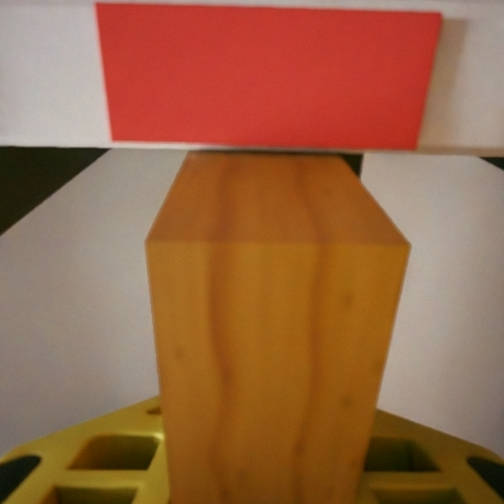

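Call:
{"name": "execute_actions", "arguments": {
  "actions": [
    {"rows": [[0.0015,-0.054,-0.013,0.030,0,0,-0.85,0,0.054,-0.013,-0.031,0,0.006,-0.85],[0.0015,-0.0545,-0.0155,0.030,0,0,-0.85,0,0.0545,-0.0155,-0.031,0,0.006,-0.85],[0.0015,-0.055,-0.018,0.0298,0,0,-0.85,0,0.055,-0.018,-0.0308,0,0.006,-0.85],[0.0015,-0.0555,-0.0205,0.0296,0,0,-0.85,0,0.0555,-0.0205,-0.0306,0,0.006,-0.85],[0.0015,-0.056,-0.023,0.0294,0,0,-0.85,0,0.056,-0.023,-0.0304,0,0.006,-0.85],[0.0015,-0.0565,-0.0255,0.0292,0,0,-0.85,0,0.0565,-0.0255,-0.0302,0,0.006,-0.85],[0.0015,-0.057,-0.028,0.029,0,0,-0.85,0,0.057,-0.028,-0.030,0,0.006,-0.85],[0.0015,-0.0575,-0.0305,0.0288,0,0,-0.85,0,0.0575,-0.0305,-0.0298,0,0.006,-0.85],[0.0015,-0.058,-0.033,0.0286,0,0,-0.85,0,0.058,-0.033,-0.0296,0,0.006,-0.85],[0.0015,-0.0585,-0.0355,0.0284,0,0,-0.85,0,0.0585,-0.0355,-0.0294,0,0.006,-0.85],[0.0015,-0.059,-0.038,0.0282,0,0,-0.85,0,0.059,-0.038,-0.0292,0,0.006,-0.85],[0.0015,-0.0595,-0.0405,0.028,0,0,-0.85,0,0.0595,-0.0405,-0.029,0,0.006,-0.85],[0.0015,-0.06,-0.043,0.0278,0,0,-0.85,0,0.06,-0.043,-0.0288,0,0.006,-0.85],[0.0015,-0.06,-0.0455,0.0276,0,0,-0.85,0,0.06,-0.0455,-0.0286,0,0.006,-0.85],[0.0015,-0.06,-0.048,0.0274,0,0,-0.85,0,0.06,-0.048,-0.0284,0,0.006,-0.85]], "steps": 15}
  ],
  "pictures": false
}}

Call:
{"name": "execute_actions", "arguments": {
  "actions": [
    {"rows": [[0.0015,-0.058,-0.020,0.029,0,0,-0.85,0,0.058,-0.020,-0.030,0,0.005,-0.85],[0.0015,-0.058,-0.0225,0.029,0,0,-0.85,0,0.058,-0.0225,-0.030,0,0.005,-0.85],[0.0015,-0.058,-0.025,0.029,0,0,-0.85,0,0.058,-0.025,-0.030,0,0.005,-0.85],[0.0015,-0.058,-0.0275,0.029,0,0,-0.85,0,0.058,-0.0275,-0.030,0,0.005,-0.85],[0.0015,-0.058,-0.030,0.029,0,0,-0.85,0,0.058,-0.030,-0.030,0,0.005,-0.85],[0.0015,-0.058,-0.0325,0.029,0,0,-0.85,0,0.058,-0.0325,-0.030,0,0.005,-0.85],[0.0015,-0.058,-0.035,0.029,0,0,-0.85,0,0.058,-0.035,-0.030,0,0.005,-0.85],[0.0015,-0.058,-0.0375,0.029,0,0,-0.85,0,0.058,-0.0375,-0.030,0,0.005,-0.85],[0.0015,-0.058,-0.040,0.029,0,0,-0.85,0,0.058,-0.040,-0.030,0,0.005,-0.85],[0.0015,-0.058,-0.0425,0.029,0,0,-0.85,0,0.058,-0.0425,-0.030,0,0.005,-0.85],[0.0015,-0.058,-0.045,0.029,0,0,-0.85,0,0.058,-0.045,-0.030,0,0.005,-0.85],[0.0015,-0.058,-0.0475,0.029,0,0,-0.85,0,0.058,-0.0475,-0.030,0,0.005,-0.85],[0.0015,-0.058,-0.050,0.029,0,0,-0.85,0,0.058,-0.050,-0.030,0,0.005,-0.85],[0.0015,-0.058,-0.0525,0.029,0,0,-0.85,0,0.058,-0.0525,-0.030,0,0.005,-0.85],[0.0015,-0.058,-0.055,0.029,0,0,-0.85,0,0.058,-0.055,-0.030,0,0.005,-0.85]], "steps": 15}
  ]
}}

Scene clock: 106.47 s of 6000.00 s.
left_arm: end_effector_position=(+0.4666, +0.1761, +0.2283) grip_measured=-0.717 end_effector_quat_wxyz=(+0.506, -0.498, +0.481, -0.514) | right_arm: end_effector_position=(+0.4675, -0.1789, +0.2280) grip_measured=-0.712 end_effector_quat_wxyz=(+0.507, +0.496, +0.488, +0.508)
Joint positions: left_arm=[-0.231  1.741  0.836  0.949 -0.401 -1.579  0.011] | right_arm=[0.7   1.608 0.696 0.948 0.531 1.562 0.011]
Joint velocities: left_arm=[-0.061 -0.159 -0.178 -0.095 -0.037 -0.022 -0.001] | right_arm=[ 0.071 -0.164 -0.149 -0.037  0.051  0.007 -0.   ]
Joint torques (N m, as the arm reports them, + toward a larger angle): left_arm=[ -0.94 -10.72   7.57   2.92  -0.16   0.4 ] | right_arm=[  0.46 -10.78   7.11   3.34   0.04  -0.5 ]
Hand target (left_arm): +0.456, +0.175, +0.262; +0.528, -0.475, +0.455, -0.538
Hand target (right_arm): +0.457, -0.180, +0.262; +0.525, +0.478, +0.456, +0.537
Off the commanded pose (left_arm): 0.037 m, 6 deg.
Off the commanded pose (right_arm): 0.037 m, 6 deg.
Steps of this call (steps 1 to 90: nothing new was sent; then 25.17 s passed at rest; steps 91 to 105: all 15 steps of this action). Readings (end_effector_position):
91: left_arm (+0.4853, +0.1759, +0.2288) | right_arm (+0.4864, -0.1792, +0.2283)
92: left_arm (+0.4853, +0.1759, +0.2288) | right_arm (+0.4864, -0.1792, +0.2283)
94: left_arm (+0.4841, +0.1759, +0.2288) | right_arm (+0.4850, -0.1791, +0.2283)
98: left_arm (+0.4776, +0.1760, +0.2287) | right_arm (+0.4784, -0.1789, +0.2283)
105: the state above

Scene clock: 106.97 s of 6000.00 s.
left_arm: end_effector_position=(+0.4436, +0.1762, +0.2278) grip_measured=-0.717 end_effector_quat_wxyz=(+0.503, -0.501, +0.484, -0.512) | right_arm: end_effector_position=(+0.4445, -0.1786, +0.2275) grip_measured=-0.712 end_effector_quat_wxyz=(+0.505, +0.499, +0.491, +0.506)
Joint positions: left_arm=[-0.259  1.661  0.754  0.941 -0.429 -1.583  0.011] | right_arm=[0.742 1.527 0.626 0.926 0.572 1.567 0.011]
Joint velocities: left_arm=[-0.056 -0.125 -0.178 -0.037 -0.095 -0.051 -0.001] | right_arm=[ 0.095 -0.164 -0.134 -0.037  0.066 -0.022 -0.002]
Joint torques (N m, as the arm reports them, + toward a larger angle): left_arm=[-1.   -9.94  7.65  2.96 -0.16  0.46] | right_arm=[  0.55 -10.     7.23   3.28   0.03  -0.56]
Hand target (left_arm): +0.433, +0.176, +0.261; +0.526, -0.476, +0.457, -0.536
Hand target (right_arm): +0.434, -0.180, +0.261; +0.524, +0.479, +0.460, +0.534
Off the commanded pose (left_arm): 0.036 m, 6 deg.
Off the commanded pose (right_arm): 0.036 m, 6 deg.
Steps of this call (steps 1 to 15: all 15 steps of this action). Readings (end_effector_position):
1: left_arm (+0.4651, +0.1762, +0.2283) | right_arm (+0.4659, -0.1788, +0.2281)
2: left_arm (+0.4635, +0.1760, +0.2284) | right_arm (+0.4643, -0.1788, +0.2280)
4: left_arm (+0.4604, +0.1762, +0.2285) | right_arm (+0.4611, -0.1787, +0.2281)
8: left_arm (+0.4543, +0.1763, +0.2283) | right_arm (+0.4550, -0.1786, +0.2278)
15: the state above
camera_calibration (this result's frames):
cam_left_wrist: T_world_to_cam=[[-0.0336604, 0.0220884, 0.999189, -0.215828], [-0.421948, -0.906601, 0.00582712, 0.385735], [0.905995, -0.42141, 0.0398367, -0.252678], [0, 0, 0, 1]] pos_world=[0.384421, 0.247994, 0.223471]
cam_right_wrist: T_world_to_cam=[[0.00561296, -0.0176211, -0.999829, 0.21928], [-0.422791, 0.906042, -0.0183417, 0.393718], [0.90621, 0.422821, -0.00236446, -0.244983], [0, 0, 0, 1]] pos_world=[0.387236, -0.249277, 0.225884]

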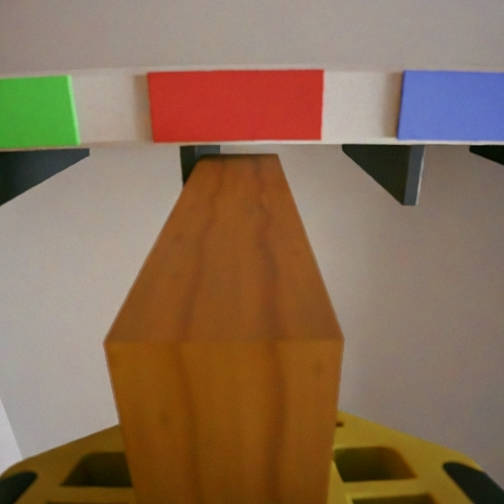

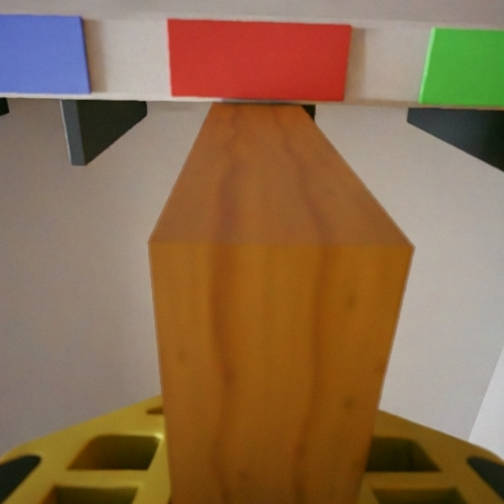

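Call:
{"name": "execute_actions", "arguments": {
  "actions": [
    {"rows": [[0.001,-0.057,-0.019,0.0315,0,0,-0.85,0,0.057,-0.019,-0.0315,0,0.005,-0.85],[0.001,-0.0575,-0.0217,0.0315,0,0,-0.85,0,0.0575,-0.0217,-0.0317,0,0.005,-0.85],[0.001,-0.058,-0.0244,0.0315,0,0,-0.85,0,0.058,-0.0244,-0.0319,0,0.005,-0.85],[0.001,-0.0585,-0.0271,0.0315,0,0,-0.85,0,0.0585,-0.0271,-0.0321,0,0.005,-0.85],[0.001,-0.059,-0.0298,0.0315,0,0,-0.85,0,0.059,-0.0298,-0.0323,0,0.005,-0.85],[0.001,-0.0595,-0.0325,0.0315,0,0,-0.85,0,0.0595,-0.0325,-0.0325,0,0.005,-0.85],[0.001,-0.06,-0.0352,0.0315,0,0,-0.85,0,0.06,-0.0352,-0.0327,0,0.005,-0.85],[0.001,-0.0605,-0.0379,0.0315,0,0,-0.85,0,0.0605,-0.0379,-0.0329,0,0.005,-0.85],[0.001,-0.061,-0.0406,0.0315,0,0,-0.85,0,0.061,-0.0406,-0.0331,0,0.005,-0.85],[0.001,-0.0615,-0.0433,0.0315,0,0,-0.85,0,0.0615,-0.0433,-0.0333,0,0.005,-0.85],[0.001,-0.062,-0.046,0.0315,0,0,-0.85,0,0.062,-0.046,-0.0335,0,0.005,-0.85],[0.001,-0.062,-0.0487,0.0315,0,0,-0.85,0,0.062,-0.0487,-0.0335,0,0.005,-0.85],[0.001,-0.062,-0.0514,0.0315,0,0,-0.85,0,0.062,-0.0514,-0.0335,0,0.005,-0.85],[0.001,-0.062,-0.0541,0.0315,0,0,-0.85,0,0.062,-0.0541,-0.0335,0,0.005,-0.85],[0.001,-0.062,-0.057,0.0315,0,0,-0.85,0,0.062,-0.057,-0.0335,0,0.005,-0.85]], "steps": 15}
  ],
  "pictures": false
}}

Call:
{"name": "execute_actions", "arguments": {
  "actions": [
    {"steps": 15}
  ]
}}

Scene clock: 120.23 s of 6000.00 s.
left_arm: end_effector_position=(+0.4203, +0.1740, +0.2267) grip_measured=-0.717 end_effector_quat_wxyz=(+0.498, -0.503, +0.488, -0.510) | right_arm: end_effector_position=(+0.4195, -0.1806, +0.2268) grip_measured=-0.712 end_effector_quat_wxyz=(+0.504, +0.503, +0.492, +0.501)
Joint positions: left_arm=[-0.295  1.58   0.677  0.922 -0.46  -1.589  0.011] | right_arm=[0.791 1.435 0.553 0.895 0.629 1.571 0.011]
Joint velocities: left_arm=[-0.081 -0.178 -0.154 -0.022 -0.051 -0.022  0.001] | right_arm=[ 0.115 -0.183 -0.125 -0.095  0.095 -0.007 -0.   ]
Joint torques (N m, as the arm reports them, + toward a larger angle): left_arm=[-0.55 -9.68  7.81  3.01 -0.21  0.56] | right_arm=[ 0.7  -8.77  7.93  3.4  -0.03 -0.69]
Hand target (left_arm): +0.410, +0.176, +0.263; +0.526, -0.478, +0.458, -0.534
Hand target (right_arm): +0.410, -0.180, +0.263; +0.523, +0.480, +0.460, +0.534
Off the commanded pose (left_arm): 0.039 m, 6 deg.
Off the commanded pose (right_arm): 0.039 m, 7 deg.
Steps of this call (steps 1 to 90: nothing new was sent; then 9.77 s passed at rest; steps 91 to 105: all 15 steps of this action). Readings (end_effector_position):
91: left_arm (+0.4408, +0.1764, +0.2278) | right_arm (+0.4416, -0.1785, +0.2277)
92: left_arm (+0.4406, +0.1765, +0.2280) | right_arm (+0.4411, -0.1785, +0.2278)
94: left_arm (+0.4383, +0.1764, +0.2280) | right_arm (+0.4388, -0.1784, +0.2277)
98: left_arm (+0.4315, +0.1752, +0.2266) | right_arm (+0.4316, -0.1795, +0.2267)
105: the state above

Scene clock: 120.73 s of 6000.00 s.
left_arm: end_effector_position=(+0.4171, +0.1741, +0.2275) grip_measured=-0.717 end_effector_quat_wxyz=(+0.499, -0.503, +0.488, -0.510) | right_arm: end_effector_position=(+0.4164, -0.1807, +0.2276) grip_measured=-0.712 end_effector_quat_wxyz=(+0.504, +0.503, +0.491, +0.501)
Joint positions: left_arm=[-0.3    1.568  0.668  0.919 -0.466 -1.589  0.011] | right_arm=[0.798 1.423 0.546 0.891 0.637 1.571 0.011]
Joint velocities: left_arm=[-0.017 -0.002 -0.007  0.051 -0.007 -0.051  0.   ] | right_arm=[-0.007  0.002  0.007 -0.007  0.037  0.007 -0.   ]
Joint torques (N m, as the arm reports them, + toward a larger angle): left_arm=[-0.57 -9.25  7.77  3.01 -0.24  0.55] | right_arm=[ 0.6  -8.59  7.97  3.36  0.04 -0.68]
Hand target (left_arm): +0.410, +0.176, +0.263; +0.525, -0.478, +0.458, -0.534
Hand target (right_arm): +0.410, -0.180, +0.263; +0.523, +0.480, +0.460, +0.534
Off the commanded pose (left_arm): 0.038 m, 6 deg.
Off the commanded pose (right_arm): 0.037 m, 7 deg.
Steps of this call (steps 1 to 15: nothing new was sent). Readings (end_effector_position):
1: left_arm (+0.4188, +0.1740, +0.2271) | right_arm (+0.4180, -0.1806, +0.2272)
2: left_arm (+0.4178, +0.1740, +0.2274) | right_arm (+0.4170, -0.1806, +0.2276)
4: left_arm (+0.4171, +0.1741, +0.2280) | right_arm (+0.4164, -0.1807, +0.2280)
8: left_arm (+0.4171, +0.1741, +0.2276) | right_arm (+0.4164, -0.1807, +0.2276)
15: the state above
camera_calibration (this result's frames):
cam_left_wrist: T_world_to_cam=[[-0.0214616, 0.0240416, 0.999481, -0.221917], [-0.426134, -0.904572, 0.0126084, 0.372487], [0.904406, -0.425642, 0.0296585, -0.225875], [0, 0, 0, 1]] pos_world=[0.358249, 0.246135, 0.223804]
cam_right_wrist: T_world_to_cam=[[-0.00339024, -0.017575, -0.99984, 0.223206], [-0.415394, 0.909525, -0.0145789, 0.380462], [0.909635, 0.415278, -0.010384, -0.219578], [0, 0, 0, 1]] pos_world=[0.358534, -0.250931, 0.226437]

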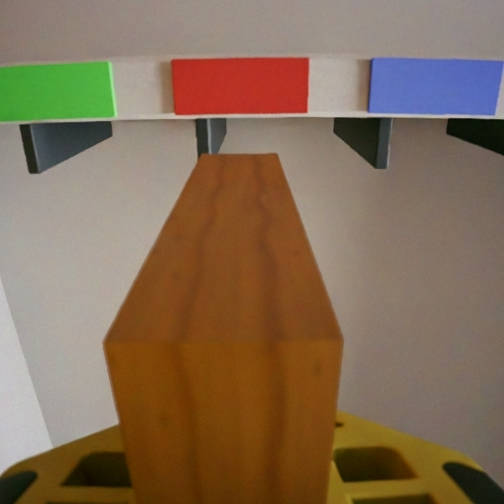

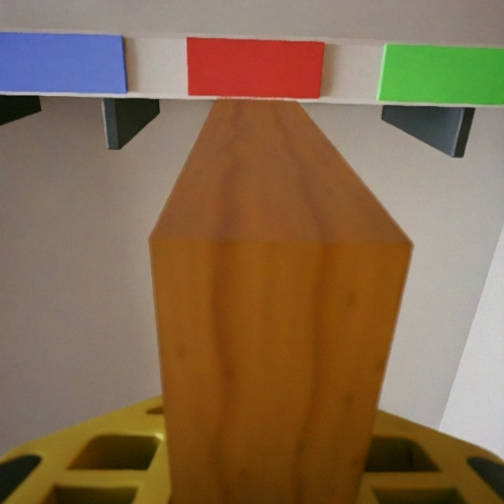

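Call:
{"name": "execute_actions", "arguments": {
  "actions": [
    {"rows": [[-0.0027,-0.0589,-0.013,0.034,-0.002,-0.001,-0.85,0.002,0.0589,-0.010,-0.034,0.002,0.007,-0.85],[-0.003,-0.0566,-0.013,0.034,-0.002,-0.001,-0.85,0.0022,0.0566,-0.010,-0.034,0.002,0.007,-0.85],[-0.0033,-0.0533,-0.013,0.034,-0.002,-0.001,-0.85,0.0024,0.0533,-0.0095,-0.034,0.002,0.007,-0.85],[-0.0036,-0.0494,-0.0125,0.034,-0.002,-0.001,-0.85,0.0026,0.0494,-0.0095,-0.034,0.002,0.007,-0.85],[-0.0039,-0.0449,-0.0125,0.034,-0.002,-0.001,-0.85,0.0028,0.0449,-0.009,-0.034,0.002,0.007,-0.85],[-0.0042,-0.0398,-0.0125,0.034,-0.002,-0.001,-0.85,0.003,0.0398,-0.009,-0.034,0.002,0.007,-0.85],[-0.0045,-0.0348,-0.012,0.034,-0.002,-0.001,-0.85,0.0032,0.0348,-0.0085,-0.034,0.002,0.007,-0.85],[-0.0048,-0.0292,-0.012,0.034,-0.002,-0.001,-0.85,0.0034,0.0292,-0.0085,-0.034,0.002,0.007,-0.85],[-0.0051,-0.0242,-0.012,0.034,-0.002,-0.001,-0.85,0.0036,0.0242,-0.008,-0.034,0.002,0.007,-0.85],[-0.0054,-0.0191,-0.0115,0.034,-0.002,-0.001,-0.85,0.0038,0.0191,-0.008,-0.034,0.002,0.007,-0.85],[-0.0057,-0.0146,-0.0115,0.034,-0.002,-0.001,-0.85,0.004,0.0146,-0.0075,-0.034,0.002,0.007,-0.85],[-0.006,-0.0107,-0.0115,0.034,-0.002,-0.001,-0.85,0.004,0.0107,-0.0075,-0.034,0.002,0.007,-0.85],[-0.006,-0.0074,-0.011,0.034,-0.002,-0.001,-0.85,0.004,0.0074,-0.007,-0.034,0.002,0.007,-0.85],[-0.006,-0.0051,-0.011,0.034,-0.002,-0.001,-0.85,0.004,0.0051,-0.007,-0.034,0.002,0.007,-0.85],[-0.006,-0.004,-0.011,0.034,-0.002,-0.001,-0.85,0.004,0.004,-0.007,-0.034,0.002,0.007,-0.85]], "steps": 15}
  ],
  "pictures": false
}}

Call:
{"name": "execute_actions", "arguments": {
  "actions": [
    {"steps": 15}
  ]
}}

Scene clock: 144.33 s of 6000.00 s.
left_arm: end_effector_position=(+0.4115, +0.1759, +0.2016) grip_measured=-0.717 end_effector_quat_wxyz=(+0.495, -0.507, +0.494, -0.504) | right_arm: end_effector_position=(+0.4132, -0.1783, +0.2001) grip_measured=-0.712 end_effector_quat_wxyz=(+0.497, +0.506, +0.498, +0.499)
Joint positions: left_arm=[-0.304  1.614  0.605  1.007 -0.47  -1.594  0.011] | right_arm=[0.808 1.494 0.489 0.995 0.638 1.585 0.011]
Joint velocities: left_arm=[-0.017  0.222 -0.115  0.212  0.022 -0.081 -0.001] | right_arm=[ 0.012  0.222 -0.11   0.198 -0.022  0.051  0.   ]
Joint torques (N m, as the arm reports them, + toward a larger angle): left_arm=[-0.08 -7.3   7.25  3.36 -0.21  0.61] | right_arm=[-0.01 -6.81  7.26  3.59  0.09 -0.77]
Hand target (left_arm): +0.409, +0.178, +0.229; +0.523, -0.482, +0.460, -0.532
Hand target (right_arm): +0.411, -0.179, +0.229; +0.520, +0.485, +0.462, +0.531
Off the commanded pose (left_arm): 0.028 m, 7 deg.
Off the commanded pose (right_arm): 0.030 m, 7 deg.
Steps of this call (steps 1 to 90: nothing new was sent; then 20.10 s passed at rest; steps 91 to 105: all 15 steps of this action). Readings (end_effector_position):
91: left_arm (+0.4171, +0.1741, +0.2275) | right_arm (+0.4164, -0.1808, +0.2274)
92: left_arm (+0.4171, +0.1741, +0.2275) | right_arm (+0.4164, -0.1808, +0.2273)
94: left_arm (+0.4168, +0.1742, +0.2269) | right_arm (+0.4162, -0.1809, +0.2269)
98: left_arm (+0.4133, +0.1747, +0.2220) | right_arm (+0.4133, -0.1803, +0.2216)
105: the state above

Scene clock: 144.83 s of 6000.00 s.
left_arm: end_effector_position=(+0.4116, +0.1759, +0.2003) grip_measured=-0.717 end_effector_quat_wxyz=(+0.497, -0.506, +0.490, -0.507) | right_arm: end_effector_position=(+0.4132, -0.1784, +0.1990) grip_measured=-0.712 end_effector_quat_wxyz=(+0.499, +0.504, +0.495, +0.502)
Joint positions: left_arm=[-0.304  1.628  0.599  1.039 -0.47  -1.593  0.011] | right_arm=[0.808 1.508 0.482 1.028 0.638 1.583 0.011]
Joint velocities: left_arm=[-0.012 -0.002  0.002  0.007 -0.007 -0.007  0.001] | right_arm=[ 0.002 -0.002 -0.017 -0.007  0.007  0.007 -0.001]
Joint torques (N m, as the arm reports them, + toward a larger angle): left_arm=[-0.02 -7.18  7.2   3.3  -0.16  0.48] | right_arm=[-0.03 -6.81  7.17  3.59  0.08 -0.66]
Hand target (left_arm): +0.409, +0.178, +0.229; +0.523, -0.482, +0.460, -0.532
Hand target (right_arm): +0.411, -0.179, +0.229; +0.520, +0.485, +0.462, +0.531
Off the commanded pose (left_arm): 0.029 m, 7 deg.
Off the commanded pose (right_arm): 0.031 m, 7 deg.
Steps of this call (steps 1 to 15: nothing new was sent). Readings (end_effector_position):
1: left_arm (+0.4116, +0.1758, +0.1990) | right_arm (+0.4132, -0.1783, +0.1978)
2: left_arm (+0.4116, +0.1759, +0.1971) | right_arm (+0.4132, -0.1783, +0.1959)
4: left_arm (+0.4116, +0.1759, +0.1963) | right_arm (+0.4131, -0.1784, +0.1951)
8: left_arm (+0.4116, +0.1759, +0.1992) | right_arm (+0.4132, -0.1784, +0.1979)
15: the state above
camera_calibration (this result's frames):
cam_left_wrist: T_world_to_cam=[[-0.0122589, 0.0232962, 0.999653, -0.198549], [-0.425358, -0.904886, 0.0158715, 0.371167], [0.904942, -0.425016, 0.0210021, -0.217875], [0, 0, 0, 1]] pos_world=[0.352609, 0.247888, 0.197165]
cam_right_wrist: T_world_to_cam=[[-0.0130136, -0.0129823, -0.999831, 0.199441], [-0.423875, 0.905699, -0.00624291, 0.377736], [0.905627, 0.423722, -0.0172893, -0.213402], [0, 0, 0, 1]] pos_world=[0.355971, -0.249103, 0.198076]

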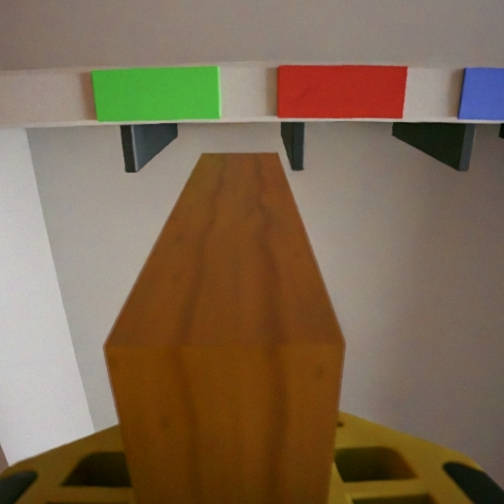

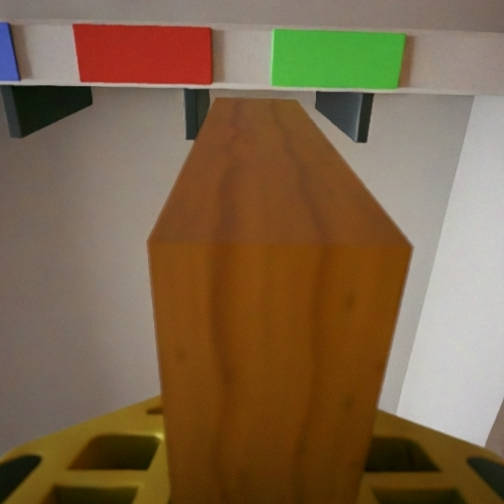

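Call:
{"name": "execute_actions", "arguments": {
  "actions": [
    {"rows": [[-0.0032,-0.052,-0.001,0.038,-0.001,-0.0015,-0.85,0.0004,0.054,-0.001,-0.038,0,0.007,-0.85],[-0.0034,-0.055,0.002,0.039,-0.001,-0.0015,-0.85,0.0006,0.057,0.002,-0.039,0,0.007,-0.85],[-0.0036,-0.058,0.005,0.040,-0.001,-0.0015,-0.85,0.0008,0.060,0.005,-0.040,0,0.007,-0.85],[-0.0038,-0.061,0.008,0.041,-0.001,-0.0015,-0.85,0.001,0.063,0.008,-0.041,0,0.007,-0.85],[-0.004,-0.063,0.011,0.042,-0.001,-0.0015,-0.85,0.0012,0.065,0.0112,-0.042,0,0.007,-0.85],[-0.0042,-0.065,0.014,0.043,-0.001,-0.0015,-0.85,0.0014,0.067,0.0144,-0.043,0,0.007,-0.85],[-0.0044,-0.066,0.017,0.044,-0.001,-0.0015,-0.85,0.0016,0.068,0.0176,-0.044,0,0.007,-0.85],[-0.0045,-0.066,0.020,0.0445,-0.001,-0.0015,-0.85,0.0017,0.068,0.0208,-0.045,0,0.007,-0.85],[-0.0045,-0.066,0.023,0.045,-0.001,-0.0015,-0.85,0.0017,0.068,0.024,-0.046,0,0.007,-0.85],[-0.0045,-0.066,0.026,0.045,-0.001,-0.0015,-0.85,0.0017,0.068,0.0272,-0.046,0,0.007,-0.85],[-0.0045,-0.066,0.029,0.045,-0.001,-0.0015,-0.85,0.0017,0.068,0.0304,-0.046,0,0.007,-0.85],[-0.0045,-0.066,0.032,0.045,-0.001,-0.0015,-0.85,0.0017,0.068,0.0336,-0.046,0,0.007,-0.85],[-0.0045,-0.066,0.035,0.045,-0.001,-0.0015,-0.85,0.0017,0.068,0.0368,-0.046,0,0.007,-0.85],[-0.0045,-0.066,0.038,0.045,-0.001,-0.0015,-0.85,0.0017,0.068,0.040,-0.046,0,0.007,-0.85],[-0.0045,-0.066,0.040,0.045,-0.001,-0.0015,-0.85,0.0017,0.068,0.042,-0.046,0,0.007,-0.85]], "steps": 15}
  ],
  "pictures": false
}}

Call:
{"name": "execute_actions", "arguments": {
  "actions": [
    {"steps": 12}
  ]
}}

Scene clock: 164.37 s of 6000.00 s.
left_arm: end_effector_position=(+0.4220, +0.1782, +0.1960) grip_measured=-0.717 end_effector_quat_wxyz=(+0.499, -0.506, +0.489, -0.506) | right_arm: end_effector_position=(+0.4258, -0.1762, +0.1956) grip_measured=-0.712 end_effector_quat_wxyz=(+0.499, +0.501, +0.497, +0.503)
Joint positions: left_arm=[-0.284  1.675  0.626  1.062 -0.456 -1.589  0.011] | right_arm=[0.783 1.568 0.516 1.057 0.608 1.575 0.011]
Joint velocities: left_arm=[ 0.081  0.154  0.168 -0.022  0.066 -0.022 -0.   ] | right_arm=[-0.115  0.164  0.134 -0.022 -0.125 -0.037 -0.001]
Joint torques (N m, as the arm reports them, + toward a larger angle): left_arm=[ 1.24 -7.27 10.88  3.22  0.02  0.59] | right_arm=[-1.76 -7.2  10.14  3.61  0.01 -0.72]
Hand target (left_arm): +0.431, +0.181, +0.240; +0.532, -0.472, +0.452, -0.539
Hand target (right_arm): +0.434, -0.180, +0.239; +0.528, +0.475, +0.453, +0.539
Off the commanded pose (left_arm): 0.046 m, 8 deg.
Off the commanded pose (right_arm): 0.046 m, 8 deg.
Steps of this call (steps 1 to 90: nothing new was sent; then 16.03 s passed at rest; steps 91 to 105: all 15 steps of this action). Readings (end_effector_position):
91: left_arm (+0.4116, +0.1759, +0.2007) | right_arm (+0.4132, -0.1784, +0.1994)
92: left_arm (+0.4116, +0.1759, +0.2009) | right_arm (+0.4132, -0.1784, +0.1995)
94: left_arm (+0.4116, +0.1759, +0.2015) | right_arm (+0.4132, -0.1784, +0.2002)
98: left_arm (+0.4123, +0.1764, +0.2014) | right_arm (+0.4143, -0.1780, +0.1999)
105: the state above

Scene clock: 164.77 s of 6000.00 s.
left_arm: end_effector_position=(+0.4248, +0.1781, +0.1968) grip_measured=-0.717 end_effector_quat_wxyz=(+0.500, -0.505, +0.488, -0.507) | right_arm: end_effector_position=(+0.4288, -0.1761, +0.1964) grip_measured=-0.712 end_effector_quat_wxyz=(+0.499, +0.500, +0.496, +0.504)
Joint positions: left_arm=[-0.28   1.684  0.636  1.063 -0.451 -1.589  0.011] | right_arm=[0.777 1.576 0.525 1.06  0.599 1.575 0.011]
Joint velocities: left_arm=[-0.012  0.017  0.022 -0.022 -0.081 -0.007  0.001] | right_arm=[-0.022  0.012  0.002 -0.051  0.022 -0.037 -0.001]
Joint torques (N m, as the arm reports them, + toward a larger angle): left_arm=[ 1.12 -7.3  10.82  3.23  0.1   0.59] | right_arm=[-1.72 -7.19 10.12  3.64 -0.07 -0.72]
Hand target (left_arm): +0.431, +0.181, +0.240; +0.532, -0.472, +0.452, -0.539
Hand target (right_arm): +0.434, -0.180, +0.239; +0.528, +0.475, +0.453, +0.539
Off the commanded pose (left_arm): 0.044 m, 8 deg.
Off the commanded pose (right_arm): 0.045 m, 8 deg.
Steps of this call (steps 1 to 12: nothing new was sent). Readings (end_effector_position):
1: left_arm (+0.4234, +0.1781, +0.1960) | right_arm (+0.4273, -0.1763, +0.1955)
2: left_arm (+0.4243, +0.1782, +0.1961) | right_arm (+0.4282, -0.1761, +0.1957)
4: left_arm (+0.4248, +0.1781, +0.1966) | right_arm (+0.4288, -0.1762, +0.1962)
8: left_arm (+0.4248, +0.1781, +0.1968) | right_arm (+0.4288, -0.1761, +0.1964)
12: the state above
camera_calibration (this result's frames):
cam_left_wrist: T_world_to_cam=[[-0.0169041, 0.0217529, 0.99962, -0.192702], [-0.420895, -0.907022, 0.0126203, 0.377971], [0.906952, -0.420522, 0.024488, -0.231165], [0, 0, 0, 1]] pos_world=[0.365484, 0.24981, 0.19352]
cam_right_wrist: T_world_to_cam=[[-0.00751352, -0.0178665, -0.999812, 0.19386], [-0.430344, 0.902573, -0.0128949, 0.385847], [0.902634, 0.430166, -0.0144703, -0.226733], [0, 0, 0, 1]] pos_world=[0.37216, -0.247258, 0.195518]

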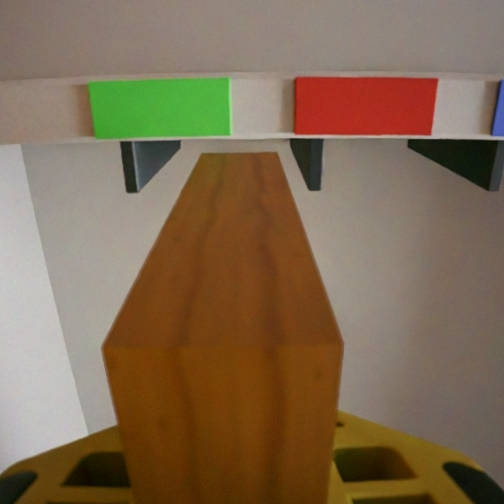

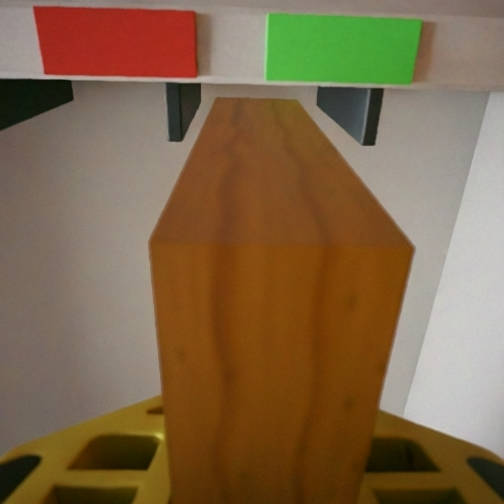

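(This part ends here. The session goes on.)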